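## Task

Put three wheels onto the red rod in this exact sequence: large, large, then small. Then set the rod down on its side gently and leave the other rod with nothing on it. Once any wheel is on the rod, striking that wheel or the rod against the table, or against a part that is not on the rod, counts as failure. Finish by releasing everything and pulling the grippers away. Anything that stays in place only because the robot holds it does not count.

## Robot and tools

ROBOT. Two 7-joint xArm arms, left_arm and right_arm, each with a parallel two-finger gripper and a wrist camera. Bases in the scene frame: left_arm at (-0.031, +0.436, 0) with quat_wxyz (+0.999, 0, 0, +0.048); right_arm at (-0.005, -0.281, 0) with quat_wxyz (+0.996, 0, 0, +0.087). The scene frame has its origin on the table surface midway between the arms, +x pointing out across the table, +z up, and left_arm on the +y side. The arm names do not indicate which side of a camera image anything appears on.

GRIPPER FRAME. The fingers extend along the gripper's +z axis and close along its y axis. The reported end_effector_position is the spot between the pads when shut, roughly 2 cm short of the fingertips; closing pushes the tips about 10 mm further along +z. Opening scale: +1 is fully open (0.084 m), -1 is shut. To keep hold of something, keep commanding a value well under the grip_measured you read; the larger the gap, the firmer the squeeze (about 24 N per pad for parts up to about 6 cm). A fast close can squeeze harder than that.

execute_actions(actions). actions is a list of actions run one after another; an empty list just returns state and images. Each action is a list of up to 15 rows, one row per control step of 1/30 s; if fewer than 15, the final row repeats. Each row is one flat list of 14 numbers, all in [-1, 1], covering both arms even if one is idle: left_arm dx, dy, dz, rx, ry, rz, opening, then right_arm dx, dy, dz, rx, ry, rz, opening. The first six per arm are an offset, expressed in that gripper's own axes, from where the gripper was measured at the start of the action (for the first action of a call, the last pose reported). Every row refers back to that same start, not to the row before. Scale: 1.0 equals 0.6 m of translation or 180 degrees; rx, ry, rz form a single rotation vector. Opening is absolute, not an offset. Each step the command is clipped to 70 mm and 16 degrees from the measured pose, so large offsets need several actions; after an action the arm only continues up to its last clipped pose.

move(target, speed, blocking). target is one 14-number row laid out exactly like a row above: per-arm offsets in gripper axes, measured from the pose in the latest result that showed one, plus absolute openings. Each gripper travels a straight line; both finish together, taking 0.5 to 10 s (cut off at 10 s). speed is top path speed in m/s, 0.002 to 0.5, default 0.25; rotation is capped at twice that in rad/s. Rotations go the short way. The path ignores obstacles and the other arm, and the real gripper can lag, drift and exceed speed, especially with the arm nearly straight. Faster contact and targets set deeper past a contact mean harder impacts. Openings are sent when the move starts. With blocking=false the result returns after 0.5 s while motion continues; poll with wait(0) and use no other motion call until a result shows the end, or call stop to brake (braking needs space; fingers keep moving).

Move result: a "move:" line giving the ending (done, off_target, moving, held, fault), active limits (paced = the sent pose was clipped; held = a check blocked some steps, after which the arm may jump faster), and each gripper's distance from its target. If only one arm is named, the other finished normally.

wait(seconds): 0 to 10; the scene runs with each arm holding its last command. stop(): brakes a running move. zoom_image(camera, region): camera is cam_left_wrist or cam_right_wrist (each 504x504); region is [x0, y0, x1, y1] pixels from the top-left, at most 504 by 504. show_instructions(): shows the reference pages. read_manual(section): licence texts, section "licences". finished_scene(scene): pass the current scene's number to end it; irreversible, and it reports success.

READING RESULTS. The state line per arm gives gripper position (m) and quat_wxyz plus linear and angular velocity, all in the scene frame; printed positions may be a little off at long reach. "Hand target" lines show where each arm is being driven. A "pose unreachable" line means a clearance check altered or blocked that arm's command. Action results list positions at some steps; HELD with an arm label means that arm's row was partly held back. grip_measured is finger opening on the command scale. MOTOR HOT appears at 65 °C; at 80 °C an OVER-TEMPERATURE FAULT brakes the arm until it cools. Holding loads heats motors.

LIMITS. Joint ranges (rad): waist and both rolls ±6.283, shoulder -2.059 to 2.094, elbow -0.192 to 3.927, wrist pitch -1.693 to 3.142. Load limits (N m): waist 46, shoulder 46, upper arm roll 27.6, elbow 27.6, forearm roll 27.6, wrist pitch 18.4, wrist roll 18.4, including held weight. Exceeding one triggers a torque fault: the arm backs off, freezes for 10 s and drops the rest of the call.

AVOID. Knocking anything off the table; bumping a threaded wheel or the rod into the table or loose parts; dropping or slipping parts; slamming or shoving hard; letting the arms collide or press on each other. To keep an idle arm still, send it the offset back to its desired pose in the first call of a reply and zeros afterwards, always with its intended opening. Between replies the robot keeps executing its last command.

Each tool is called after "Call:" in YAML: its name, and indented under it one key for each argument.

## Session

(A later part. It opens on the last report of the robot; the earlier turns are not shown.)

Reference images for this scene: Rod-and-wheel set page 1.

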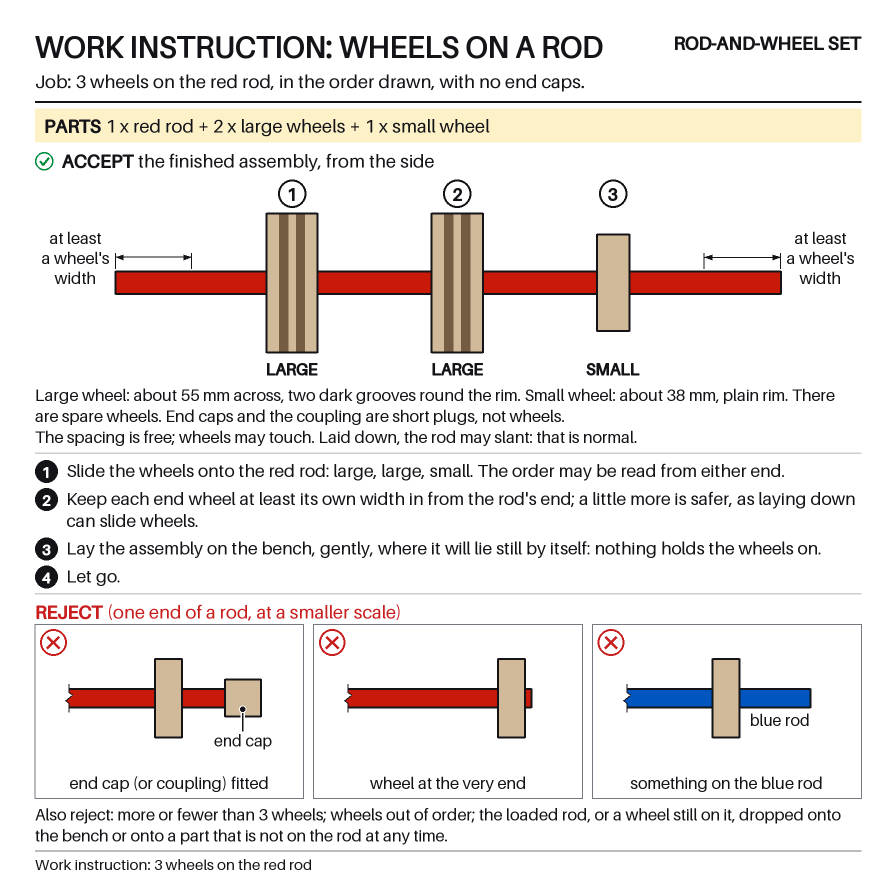

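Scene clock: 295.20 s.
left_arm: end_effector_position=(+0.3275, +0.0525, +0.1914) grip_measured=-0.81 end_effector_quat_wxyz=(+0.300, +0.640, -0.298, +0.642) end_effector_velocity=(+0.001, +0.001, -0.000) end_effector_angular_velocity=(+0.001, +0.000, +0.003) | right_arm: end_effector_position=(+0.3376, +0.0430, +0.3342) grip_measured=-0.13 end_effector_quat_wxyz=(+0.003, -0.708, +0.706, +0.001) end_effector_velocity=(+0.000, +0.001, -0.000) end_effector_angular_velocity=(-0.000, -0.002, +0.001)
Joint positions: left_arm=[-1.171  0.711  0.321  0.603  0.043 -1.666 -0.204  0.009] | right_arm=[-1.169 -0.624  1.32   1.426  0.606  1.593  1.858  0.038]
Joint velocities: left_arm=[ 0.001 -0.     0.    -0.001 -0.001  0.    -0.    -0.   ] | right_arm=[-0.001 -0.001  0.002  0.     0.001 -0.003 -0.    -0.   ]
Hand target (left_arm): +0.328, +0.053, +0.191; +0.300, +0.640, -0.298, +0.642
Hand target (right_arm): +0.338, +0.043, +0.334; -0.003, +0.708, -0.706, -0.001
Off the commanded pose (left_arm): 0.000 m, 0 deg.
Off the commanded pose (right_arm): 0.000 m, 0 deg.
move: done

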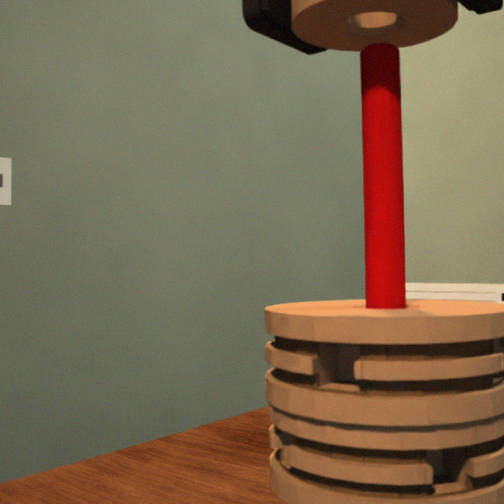

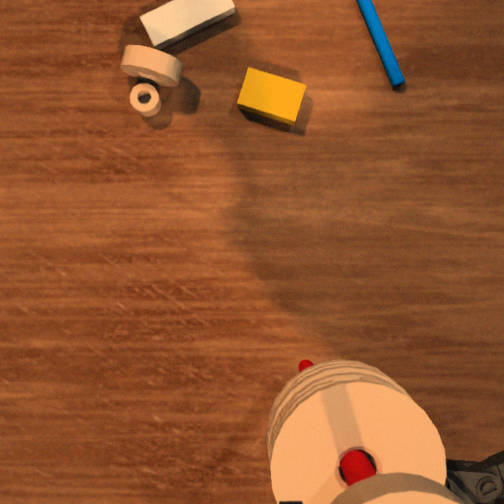

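Call:
move:
  target: [0,0,0,0,0,0,-1,0.002,0.001,0.005,0,0,0,-0.5]
  speed: 0.015

Call:
move:
  target: [0,0,0,0,0,0,-1,0,0,0.018,0,0,0,-0.5]
  speed: 0.01

Scene clock: 305.27 s.
left_arm: end_effector_position=(+0.3275, +0.0525, +0.1914) grip_measured=-0.81 end_effector_quat_wxyz=(+0.300, +0.640, -0.298, +0.642) end_effector_velocity=(+0.000, -0.000, +0.000) end_effector_angular_velocity=(-0.002, +0.000, -0.000) | right_arm: end_effector_position=(+0.3370, +0.0418, +0.3312) grip_measured=-0.13 end_effector_quat_wxyz=(+0.003, -0.708, +0.706, +0.001) end_effector_velocity=(+0.001, -0.001, -0.000) end_effector_angular_velocity=(-0.001, -0.002, -0.001)
Joint positions: left_arm=[-1.171  0.711  0.321  0.603  0.043 -1.666 -0.204  0.009] | right_arm=[-1.161 -0.628  1.315  1.412  0.608  1.586  1.854  0.038]
Joint velocities: left_arm=[-0.    -0.     0.     0.001 -0.    -0.    -0.001 -0.   ] | right_arm=[ 0.001 -0.    -0.002 -0.002 -0.001 -0.002 -0.001 -0.   ]
Hand target (left_arm): +0.328, +0.053, +0.191; +0.300, +0.640, -0.298, +0.642
Hand target (right_arm): +0.337, +0.042, +0.331; -0.003, +0.708, -0.706, -0.001
Off the commanded pose (left_arm): 0.000 m, 0 deg.
Off the commanded pose (right_arm): 0.000 m, 0 deg.
move: done

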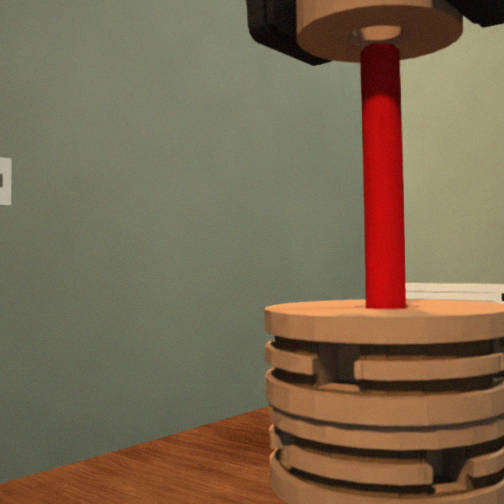

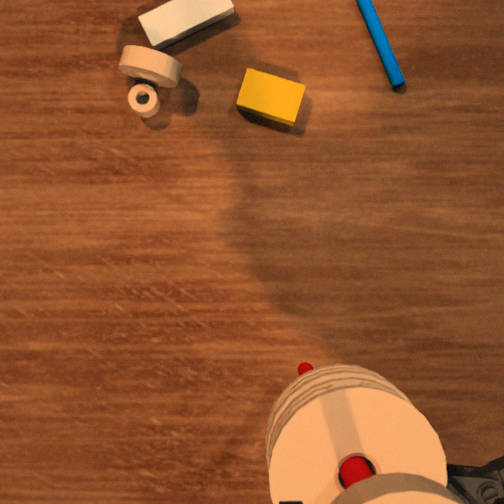

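Scene clock: 306.57 s.
left_arm: end_effector_position=(+0.3275, +0.0525, +0.1914) grip_measured=-0.81 end_effector_quat_wxyz=(+0.300, +0.640, -0.298, +0.642) end_effector_velocity=(+0.000, -0.000, +0.000) end_effector_angular_velocity=(-0.001, -0.001, +0.000) | right_arm: end_effector_position=(+0.3371, +0.0419, +0.3204) grip_measured=-0.13 end_effector_quat_wxyz=(+0.003, -0.708, +0.706, +0.001) end_effector_velocity=(+0.001, -0.000, -0.000) end_effector_angular_velocity=(+0.002, -0.002, -0.001)
Joint positions: left_arm=[-1.171  0.711  0.321  0.603  0.043 -1.666 -0.204  0.009] | right_arm=[-1.153 -0.637  1.319  1.381  0.618  1.561  1.847  0.038]
Joint velocities: left_arm=[ 0.    -0.    -0.     0.001  0.    -0.     0.    -0.   ] | right_arm=[ 0.001  0.    -0.001 -0.002  0.001 -0.003 -0.001 -0.   ]
Hand target (left_arm): +0.328, +0.053, +0.191; +0.300, +0.640, -0.298, +0.642
Hand target (right_arm): +0.337, +0.042, +0.320; -0.003, +0.708, -0.707, -0.001
Off the commanded pose (left_arm): 0.000 m, 0 deg.
Off the commanded pose (right_arm): 0.000 m, 0 deg.
move: done

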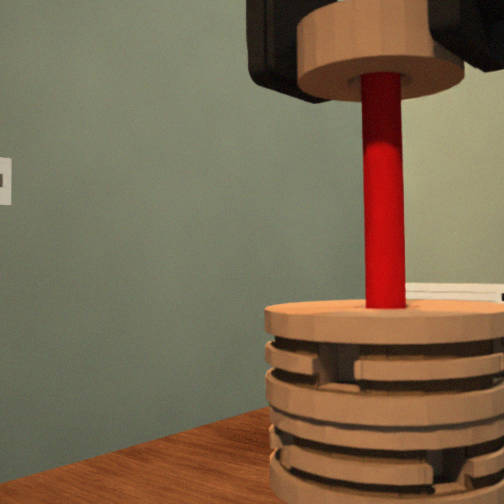

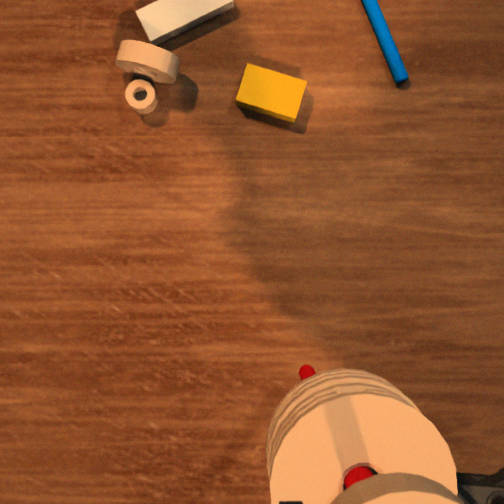

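Call:
move:
  target: [0,0,0,0,0,0,-1,0.001,0.001,0.082,0,0,0,-0.5]
  speed: 0.03

Call:
move:
  target: [0,0,0,0,0,0,-1,0,0,0,0,0,0,0.4]

Call:
move:
  target: [0,0,0,0,0,0,-1,0,0,-0.115,0,0,0,0.4]
  speed: 0.15

Call:
move:
  target: [0,0,0,0,0,0,-1,0.55,0,0,0,0,0,0.4]

Call:
move:
  target: [0,0.09,0,0,-0.485,0,-1,0,0,0,0,0,0,0.4]
  speed: 0.15

Scene clock: 320.13 s.
left_arm: end_effector_position=(+0.3275, +0.0525, +0.1914) grip_measured=-0.81 end_effector_quat_wxyz=(+0.300, +0.640, -0.298, +0.642) end_effector_velocity=(-0.000, +0.000, -0.000) end_effector_angular_velocity=(+0.001, +0.001, -0.000) | right_arm: end_effector_position=(+0.3368, +0.0414, +0.2713) grip_measured=-0.13 end_effector_quat_wxyz=(+0.003, -0.708, +0.707, +0.001) end_effector_velocity=(+0.001, -0.000, -0.000) end_effector_angular_velocity=(+0.001, -0.002, -0.001)
Joint positions: left_arm=[-1.171  0.711  0.321  0.603  0.043 -1.666 -0.204  0.009] | right_arm=[-1.135 -0.674  1.357  1.251  0.666  1.447  1.815  0.038]
Joint velocities: left_arm=[-0.    -0.    -0.    -0.001 -0.    -0.     0.     0.   ] | right_arm=[-0.001  0.     0.001 -0.002  0.001 -0.003 -0.001 -0.   ]
Hand target (left_arm): +0.328, +0.053, +0.191; +0.300, +0.640, -0.298, +0.642
Hand target (right_arm): +0.337, +0.041, +0.271; -0.003, +0.708, -0.707, -0.001
Off the commanded pose (left_arm): 0.000 m, 0 deg.
Off the commanded pose (right_arm): 0.000 m, 0 deg.
move: done

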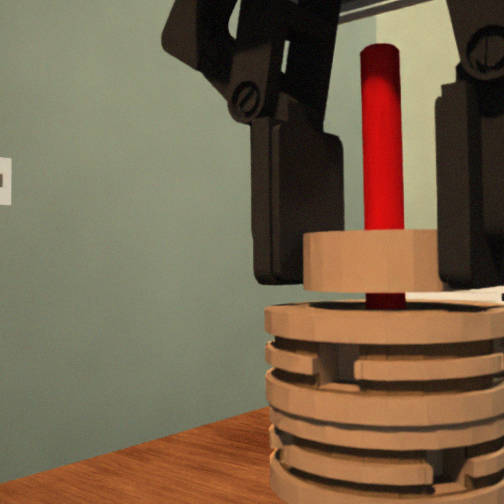

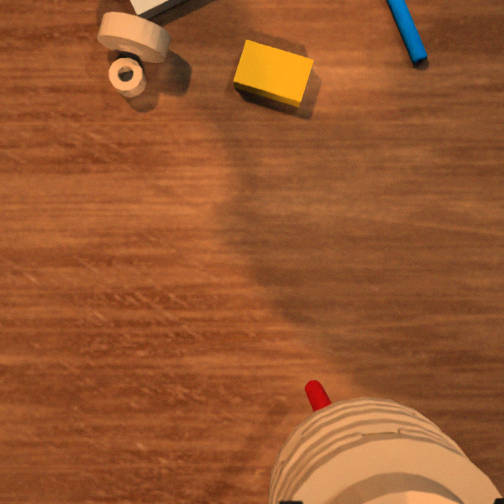

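Scene clock: 320.67 s.
left_arm: end_effector_position=(+0.3275, +0.0525, +0.1914) grip_measured=-0.81 end_effector_quat_wxyz=(+0.300, +0.640, -0.298, +0.642) end_effector_velocity=(-0.000, +0.000, -0.000) end_effector_angular_velocity=(+0.000, +0.001, +0.000) | right_arm: end_effector_position=(+0.3368, +0.0414, +0.2713) grip_measured=+0.39 end_effector_quat_wxyz=(+0.003, -0.708, +0.707, +0.001) end_effector_velocity=(+0.000, -0.000, +0.000) end_effector_angular_velocity=(+0.002, +0.001, -0.001)
Joint positions: left_arm=[-1.171  0.711  0.321  0.603  0.043 -1.666 -0.204  0.009] | right_arm=[-1.135 -0.674  1.357  1.251  0.666  1.447  1.815  0.061]
Joint velocities: left_arm=[-0.  0.  0. -0. -0.  0. -0. -0.] | right_arm=[-0.     0.001 -0.    -0.     0.001  0.     0.     0.   ]
Hand target (left_arm): +0.328, +0.053, +0.191; +0.300, +0.640, -0.298, +0.642
Hand target (right_arm): +0.337, +0.041, +0.271; -0.003, +0.708, -0.707, -0.001
Off the commanded pose (left_arm): 0.000 m, 0 deg.
Off the commanded pose (right_arm): 0.000 m, 0 deg.
move: done

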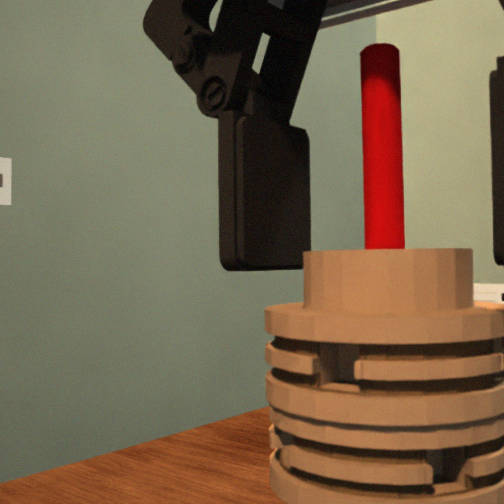

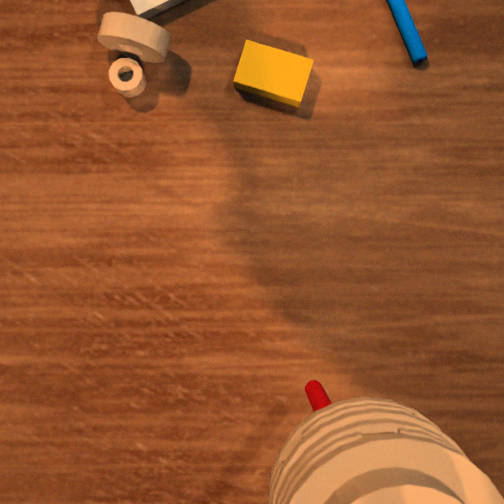

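Scene clock: 321.57 s.
left_arm: end_effector_position=(+0.3275, +0.0525, +0.1914) grip_measured=-0.81 end_effector_quat_wxyz=(+0.300, +0.640, -0.298, +0.642) end_effector_velocity=(+0.000, +0.000, -0.001) end_effector_angular_velocity=(+0.001, +0.001, +0.001) | right_arm: end_effector_position=(+0.3362, +0.0413, +0.3400) grip_measured=+0.39 end_effector_quat_wxyz=(+0.002, -0.708, +0.706, +0.001) end_effector_velocity=(+0.001, -0.001, +0.003) end_effector_angular_velocity=(+0.003, -0.002, -0.002)
Joint positions: left_arm=[-1.171  0.711  0.321  0.603  0.043 -1.666 -0.204  0.009] | right_arm=[-1.162 -0.618  1.309  1.436  0.598  1.606  1.861  0.061]
Joint velocities: left_arm=[ 0.001  0.    -0.    -0.001 -0.     0.    -0.    -0.   ] | right_arm=[-0.003  0.003 -0.002  0.006 -0.     0.003  0.001  0.   ]
Hand target (left_arm): +0.328, +0.053, +0.191; +0.300, +0.640, -0.298, +0.642
Hand target (right_arm): +0.336, +0.041, +0.340; -0.003, +0.708, -0.706, -0.001
Off the commanded pose (left_arm): 0.000 m, 0 deg.
Off the commanded pose (right_arm): 0.001 m, 0 deg.
move: done

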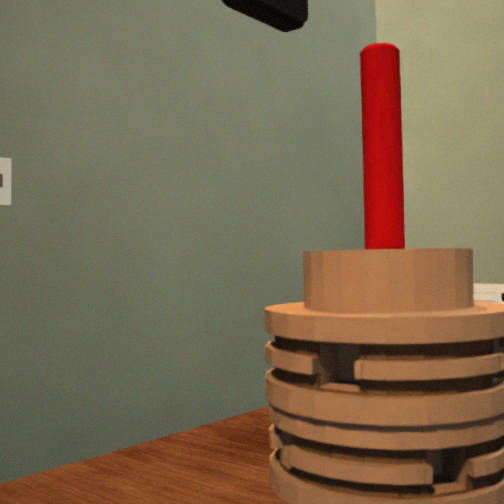

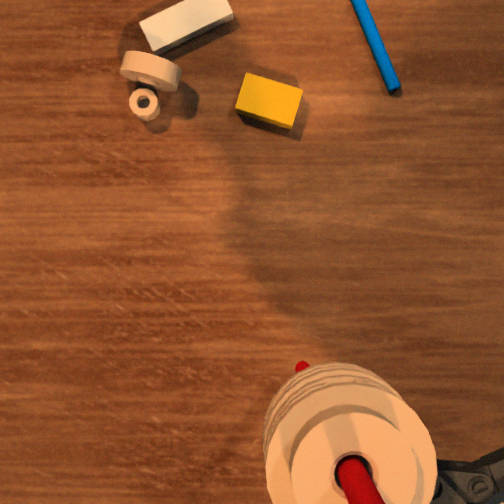

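Scene clock: 323.37 s.
left_arm: end_effector_position=(+0.3275, +0.0525, +0.1914) grip_measured=-0.81 end_effector_quat_wxyz=(+0.300, +0.640, -0.298, +0.642) end_effector_velocity=(+0.000, -0.001, +0.000) end_effector_angular_velocity=(-0.001, -0.002, -0.001) | right_arm: end_effector_position=(+0.3373, -0.2882, +0.3397) grip_measured=+0.39 end_effector_quat_wxyz=(+0.003, -0.708, +0.706, -0.001) end_effector_velocity=(-0.001, -0.005, -0.001) end_effector_angular_velocity=(+0.004, +0.001, -0.008)
Joint positions: left_arm=[-1.171  0.711  0.321  0.603  0.043 -1.666 -0.204  0.009] | right_arm=[-1.087 -0.621  0.633  1.011  0.356  1.533  1.181  0.061]
Joint velocities: left_arm=[-0.     0.    -0.     0.002  0.    -0.     0.001  0.   ] | right_arm=[-0.006  0.004 -0.007 -0.002 -0.002 -0.001 -0.004  0.   ]
Hand target (left_arm): +0.328, +0.053, +0.191; +0.300, +0.640, -0.298, +0.642
Hand target (right_arm): +0.337, -0.289, +0.340; -0.003, +0.708, -0.707, +0.000
Off the commanded pose (left_arm): 0.000 m, 0 deg.
Off the commanded pose (right_arm): 0.001 m, 0 deg.
move: done

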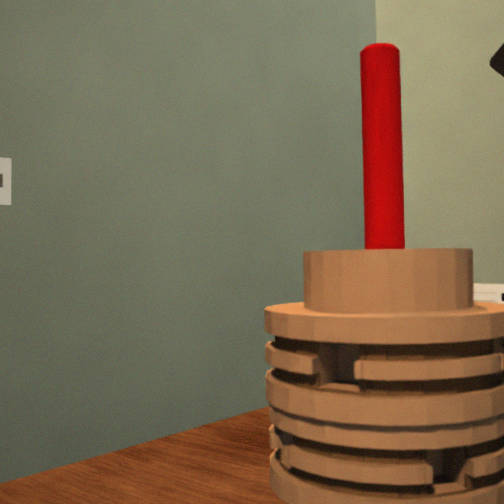

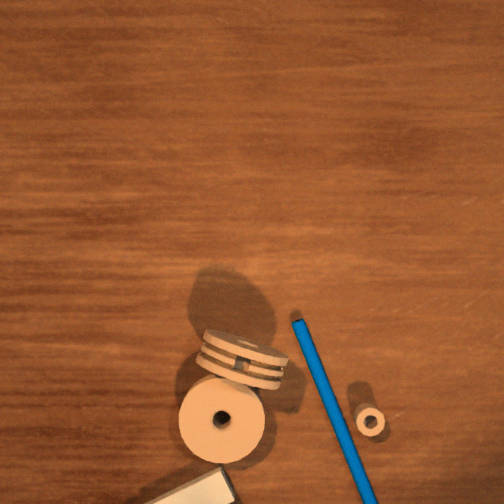

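Scene clock: 328.87 s.
left_arm: end_effector_position=(+0.2861, +0.0188, +0.1923) grip_measured=-0.81 end_effector_quat_wxyz=(+0.012, +0.906, -0.423, +0.023) end_effector_velocity=(+0.000, -0.000, +0.000) end_effector_angular_velocity=(+0.004, +0.003, -0.001) | right_arm: end_effector_position=(+0.3373, -0.2882, +0.3397) grip_measured=+0.39 end_effector_quat_wxyz=(+0.003, -0.708, +0.706, -0.001) end_effector_velocity=(+0.000, -0.000, +0.000) end_effector_angular_velocity=(+0.000, -0.001, -0.001)
Joint positions: left_arm=[-1.3    0.178  0.301  1.208 -0.064  0.988 -0.002  0.009] | right_arm=[-1.087 -0.621  0.633  1.011  0.356  1.533  1.181  0.061]
Joint velocities: left_arm=[ 0.001  0.004 -0.     0.007 -0.001  0.008  0.002 -0.   ] | right_arm=[-0.    -0.    -0.001 -0.     0.    -0.    -0.     0.   ]
Hand target (left_arm): +0.286, +0.019, +0.192; +0.012, +0.906, -0.423, +0.022
Hand target (right_arm): +0.337, -0.288, +0.340; -0.003, +0.708, -0.706, +0.001
Off the commanded pose (left_arm): 0.001 m, 0 deg.
Off the commanded pose (right_arm): 0.000 m, 0 deg.
move: done

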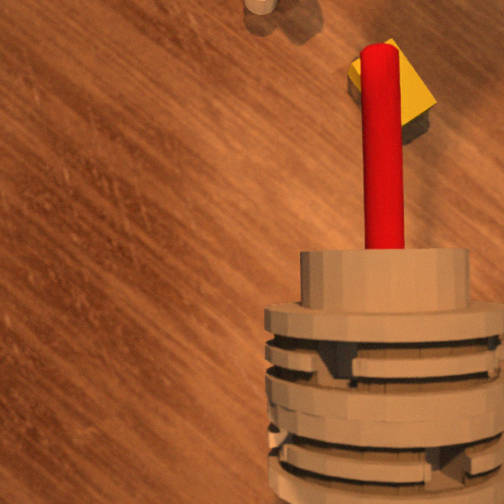

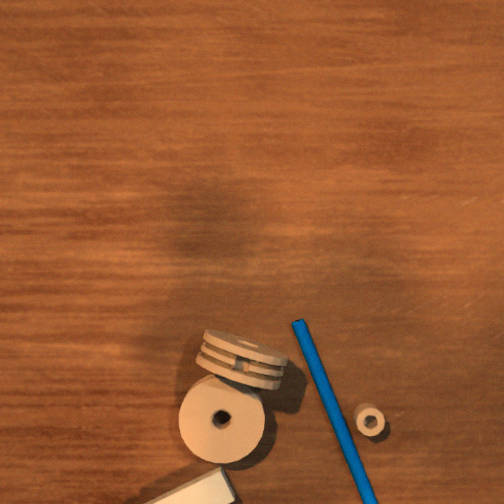

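Call:
move:
  target: [-0.015,0,0.225,0,-0.004,0,-1,0,0,0,0,0,0,0.4]
  speed: 0.08

Call:
move:
  target: [0,0,0.016,0,0,0,-1,0,0,0,0,0,0,0.4]
  speed: 0.005

Scene clock: 338.97 s.
left_arm: end_effector_position=(+0.2847, +0.0195, +0.0575) grip_measured=-0.81 end_effector_quat_wxyz=(+0.010, +0.906, -0.423, +0.017) end_effector_velocity=(+0.001, -0.002, +0.001) end_effector_angular_velocity=(-0.006, -0.003, +0.002) | right_arm: end_effector_position=(+0.3373, -0.2882, +0.3397) grip_measured=+0.39 end_effector_quat_wxyz=(+0.003, -0.708, +0.706, -0.001) end_effector_velocity=(-0.000, +0.000, +0.000) end_effector_angular_velocity=(-0.001, -0.001, +0.001)
Joint positions: left_arm=[-1.273  0.397  0.264  1.081 -0.165  0.663  0.067  0.009] | right_arm=[-1.087 -0.621  0.633  1.011  0.356  1.533  1.181  0.061]
Joint velocities: left_arm=[ 0.001  0.001 -0.001  0.002 -0.003 -0.005  0.     0.   ] | right_arm=[ 0.001 -0.002 -0.    -0.     0.    -0.    -0.    -0.   ]
Hand target (left_arm): +0.285, +0.020, +0.057; +0.009, +0.906, -0.423, +0.017
Hand target (right_arm): +0.337, -0.288, +0.340; -0.003, +0.708, -0.706, +0.001
Off the commanded pose (left_arm): 0.001 m, 0 deg.
Off the commanded pose (right_arm): 0.000 m, 0 deg.
move: done

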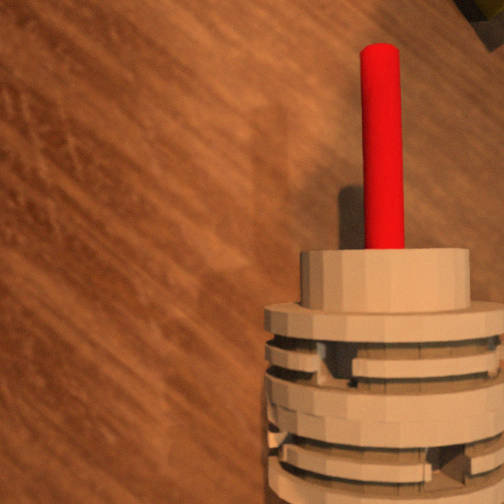

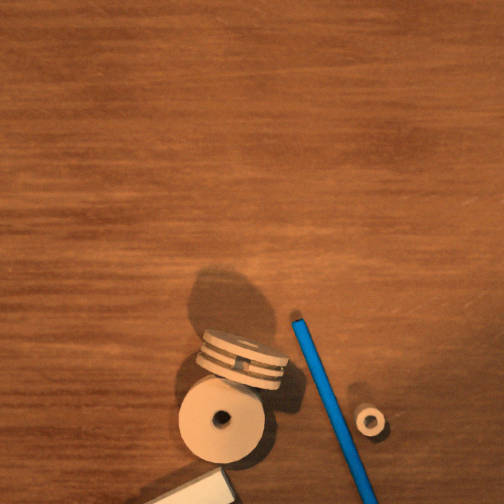

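Scene clock: 341.10 s.
left_arm: end_effector_position=(+0.2850, +0.0191, +0.0480) grip_measured=-0.81 end_effector_quat_wxyz=(+0.010, +0.906, -0.423, +0.017) end_effector_velocity=(+0.000, +0.000, -0.000) end_effector_angular_velocity=(-0.001, -0.000, -0.001) | right_arm: end_effector_position=(+0.3373, -0.2882, +0.3397) grip_measured=+0.39 end_effector_quat_wxyz=(+0.003, -0.708, +0.706, -0.001) end_effector_velocity=(+0.000, +0.000, +0.000) end_effector_angular_velocity=(-0.001, -0.000, +0.000)
Joint positions: left_arm=[-1.268  0.418  0.258  1.08  -0.174  0.642  0.074  0.009] | right_arm=[-1.087 -0.621  0.633  1.011  0.356  1.533  1.181  0.061]
Joint velocities: left_arm=[ 0.001  0.    -0.     0.    -0.001 -0.001  0.002  0.   ] | right_arm=[-0.001 -0.001  0.001  0.     0.    -0.     0.    -0.   ]
Hand target (left_arm): +0.285, +0.019, +0.048; +0.010, +0.906, -0.423, +0.017
Hand target (right_arm): +0.337, -0.288, +0.340; -0.003, +0.708, -0.706, +0.001
Off the commanded pose (left_arm): 0.000 m, 0 deg.
Off the commanded pose (right_arm): 0.000 m, 0 deg.
move: done

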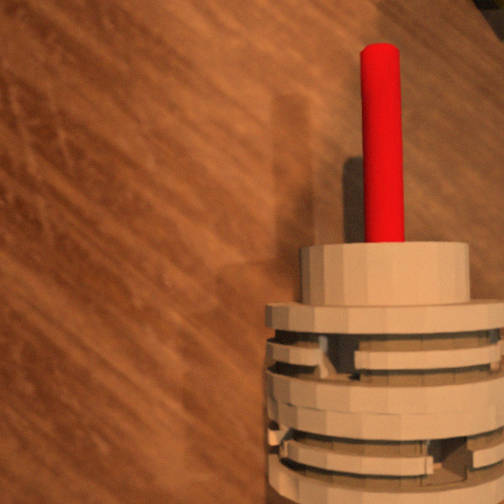

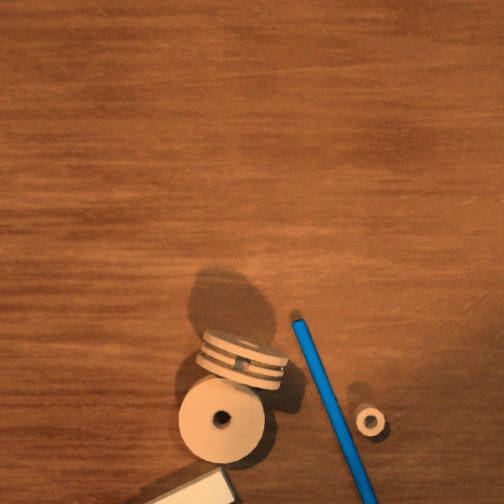

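Touching.

Call:
move:
  target: [0,0,0.0015,0,0,0,-1,0,0,0,0,0,0,0.4]
  speed: 0.004

Call:
move:
  target: [0,0,0,0,0,0,-0.5,0,0,0,0,0,0,0.4]

Call:
move:
  target: [-0.1,0,-0.4,0,0,0,-0.5,0,0,0,0,0,0,0.4]

Call:
show_instructions:

Scene clock: 352.20 s.
left_arm: end_effector_position=(+0.2850, +0.0191, +0.0471) grip_measured=-0.81 end_effector_quat_wxyz=(+0.010, +0.906, -0.423, +0.017) end_effector_velocity=(-0.000, -0.001, +0.000) end_effector_angular_velocity=(-0.001, -0.001, -0.001) | right_arm: end_effector_position=(+0.3373, -0.2882, +0.3397) grip_measured=+0.39 end_effector_quat_wxyz=(+0.003, -0.708, +0.706, -0.001) end_effector_velocity=(-0.000, -0.001, +0.000) end_effector_angular_velocity=(+0.001, -0.001, -0.003)
Joint positions: left_arm=[-1.268  0.42   0.258  1.08  -0.175  0.64   0.074  0.009] | right_arm=[-1.087 -0.621  0.633  1.011  0.356  1.533  1.181  0.061]
Joint velocities: left_arm=[-0.001  0.     0.     0.    -0.    -0.001  0.     0.   ] | right_arm=[-0.001  0.    -0.002 -0.     0.001  0.     0.    -0.   ]
Hand target (left_arm): +0.285, +0.019, +0.047; +0.010, +0.906, -0.423, +0.017
Hand target (right_arm): +0.337, -0.288, +0.340; -0.003, +0.708, -0.706, +0.001
Off the commanded pose (left_arm): 0.000 m, 0 deg.
Off the commanded pose (right_arm): 0.000 m, 0 deg.
move: done

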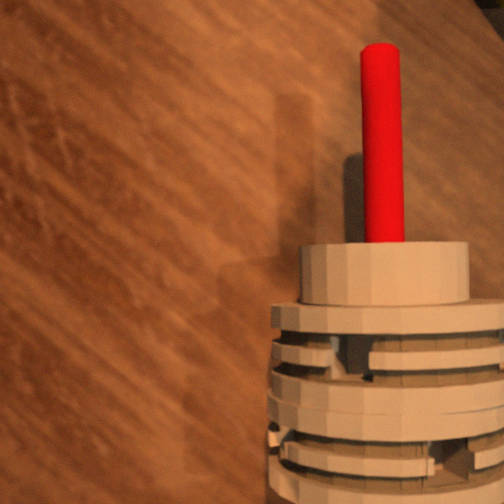

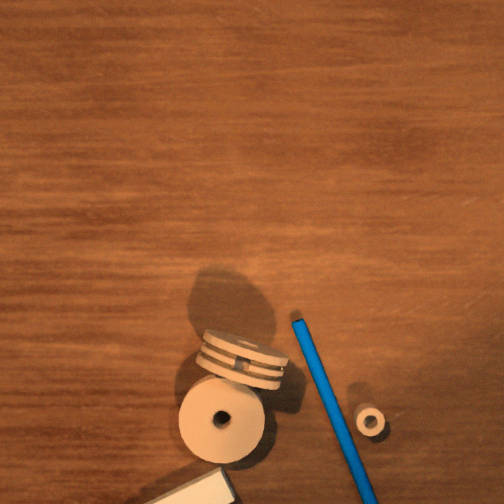

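Scene clock: 352.70 s.
left_arm: end_effector_position=(+0.2850, +0.0191, +0.0471) grip_measured=-0.52 end_effector_quat_wxyz=(+0.010, +0.906, -0.423, +0.017) end_effector_velocity=(-0.000, -0.001, +0.000) end_effector_angular_velocity=(-0.001, -0.000, -0.001) | right_arm: end_effector_position=(+0.3373, -0.2882, +0.3397) grip_measured=+0.39 end_effector_quat_wxyz=(+0.003, -0.708, +0.706, -0.001) end_effector_velocity=(+0.000, +0.000, -0.000) end_effector_angular_velocity=(-0.000, +0.000, +0.001)
Joint positions: left_arm=[-1.268  0.42   0.258  1.08  -0.175  0.64   0.074  0.021] | right_arm=[-1.087 -0.621  0.633  1.011  0.356  1.533  1.181  0.061]
Joint velocities: left_arm=[-0.001  0.     0.     0.001 -0.    -0.     0.001  0.   ] | right_arm=[ 0.    -0.     0.001  0.     0.    -0.     0.     0.   ]
Hand target (left_arm): +0.285, +0.019, +0.047; +0.010, +0.906, -0.423, +0.017
Hand target (right_arm): +0.337, -0.288, +0.340; -0.003, +0.708, -0.706, +0.001
Off the commanded pose (left_arm): 0.000 m, 0 deg.
Off the commanded pose (right_arm): 0.000 m, 0 deg.
move: done

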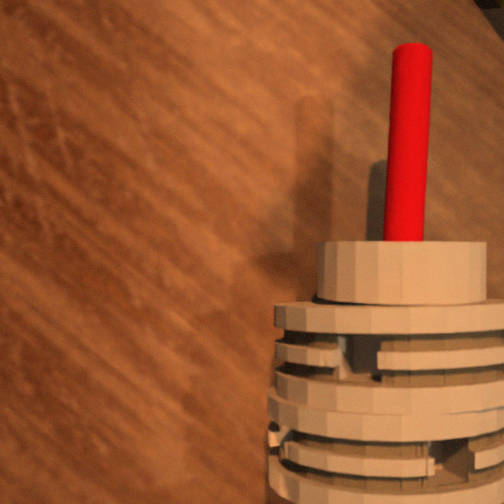

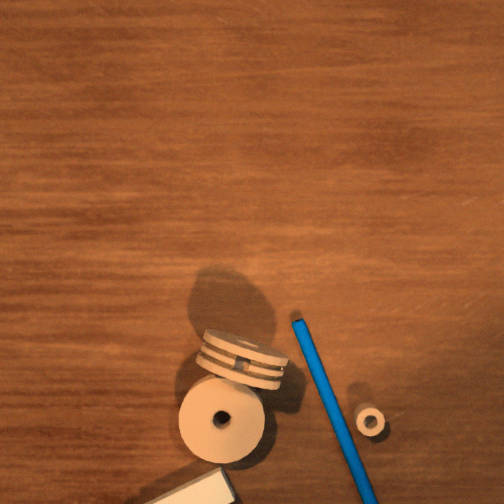

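Scene clock: 354.20 s.
left_arm: end_effector_position=(+0.2407, +0.0736, +0.2836) grip_measured=-0.52 end_effector_quat_wxyz=(+0.009, +0.906, -0.423, +0.016) end_effector_velocity=(+0.002, -0.002, +0.007) end_effector_angular_velocity=(-0.013, -0.007, +0.001) | right_arm: end_effector_position=(+0.3373, -0.2882, +0.3397) grip_measured=+0.39 end_effector_quat_wxyz=(+0.003, -0.708, +0.706, -0.001) end_effector_velocity=(-0.000, -0.000, -0.000) end_effector_angular_velocity=(+0.000, +0.000, -0.000)
Joint positions: left_arm=[-1.325 -0.121  0.286  1.141  0.036  1.22  -0.084  0.021] | right_arm=[-1.087 -0.621  0.633  1.011  0.356  1.533  1.181  0.061]
Joint velocities: left_arm=[ 0.    -0.007  0.     0.011 -0.     0.003  0.    -0.   ] | right_arm=[-0.  0. -0. -0. -0. -0. -0. -0.]
Hand target (left_arm): +0.241, +0.073, +0.285; +0.010, +0.906, -0.423, +0.017
Hand target (right_arm): +0.337, -0.288, +0.340; -0.003, +0.708, -0.706, +0.001
Off the commanded pose (left_arm): 0.001 m, 0 deg.
Off the commanded pose (right_arm): 0.000 m, 0 deg.
move: done

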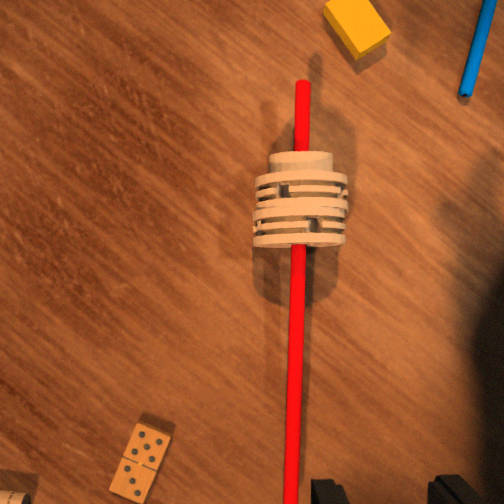

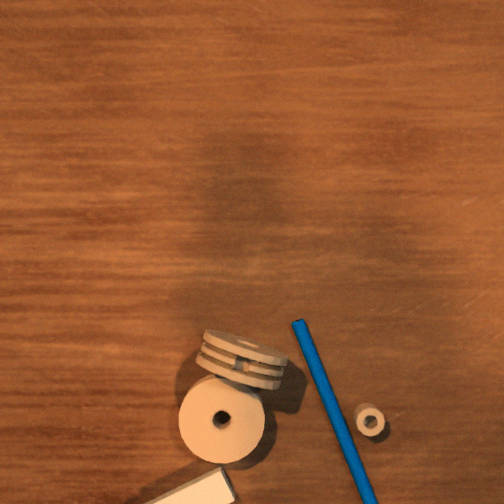

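Reference images for this scene: Rod-and-wheel set page 1.

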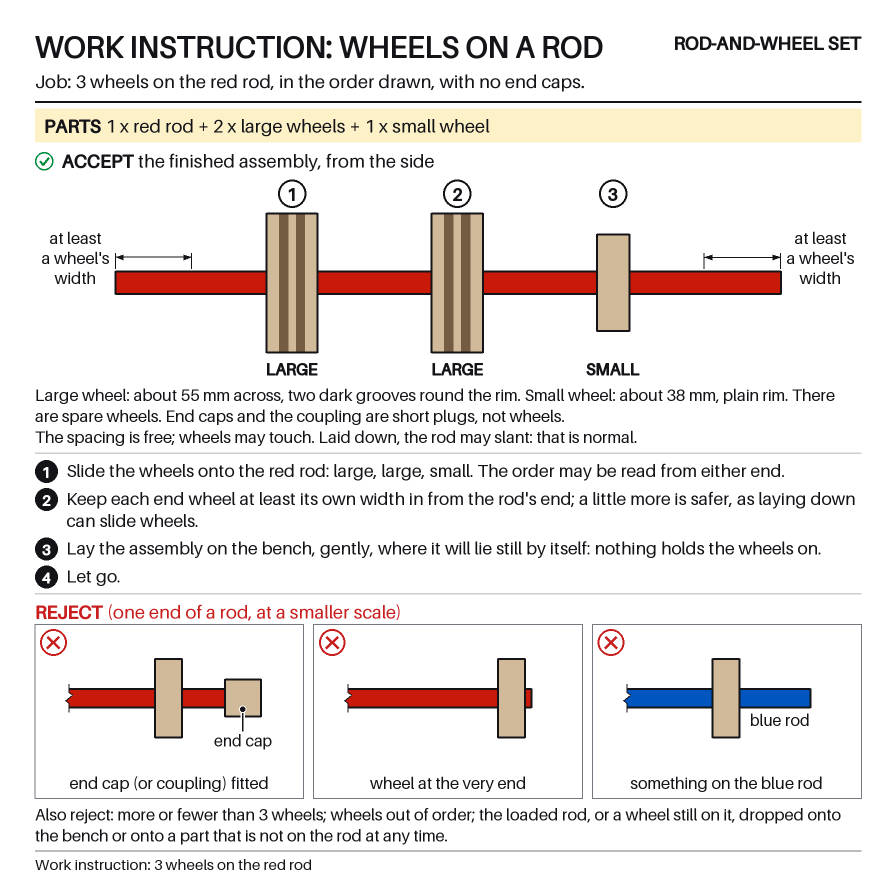

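Call:
finished_scene:
  scene: 2

The scene is finished: the task was done.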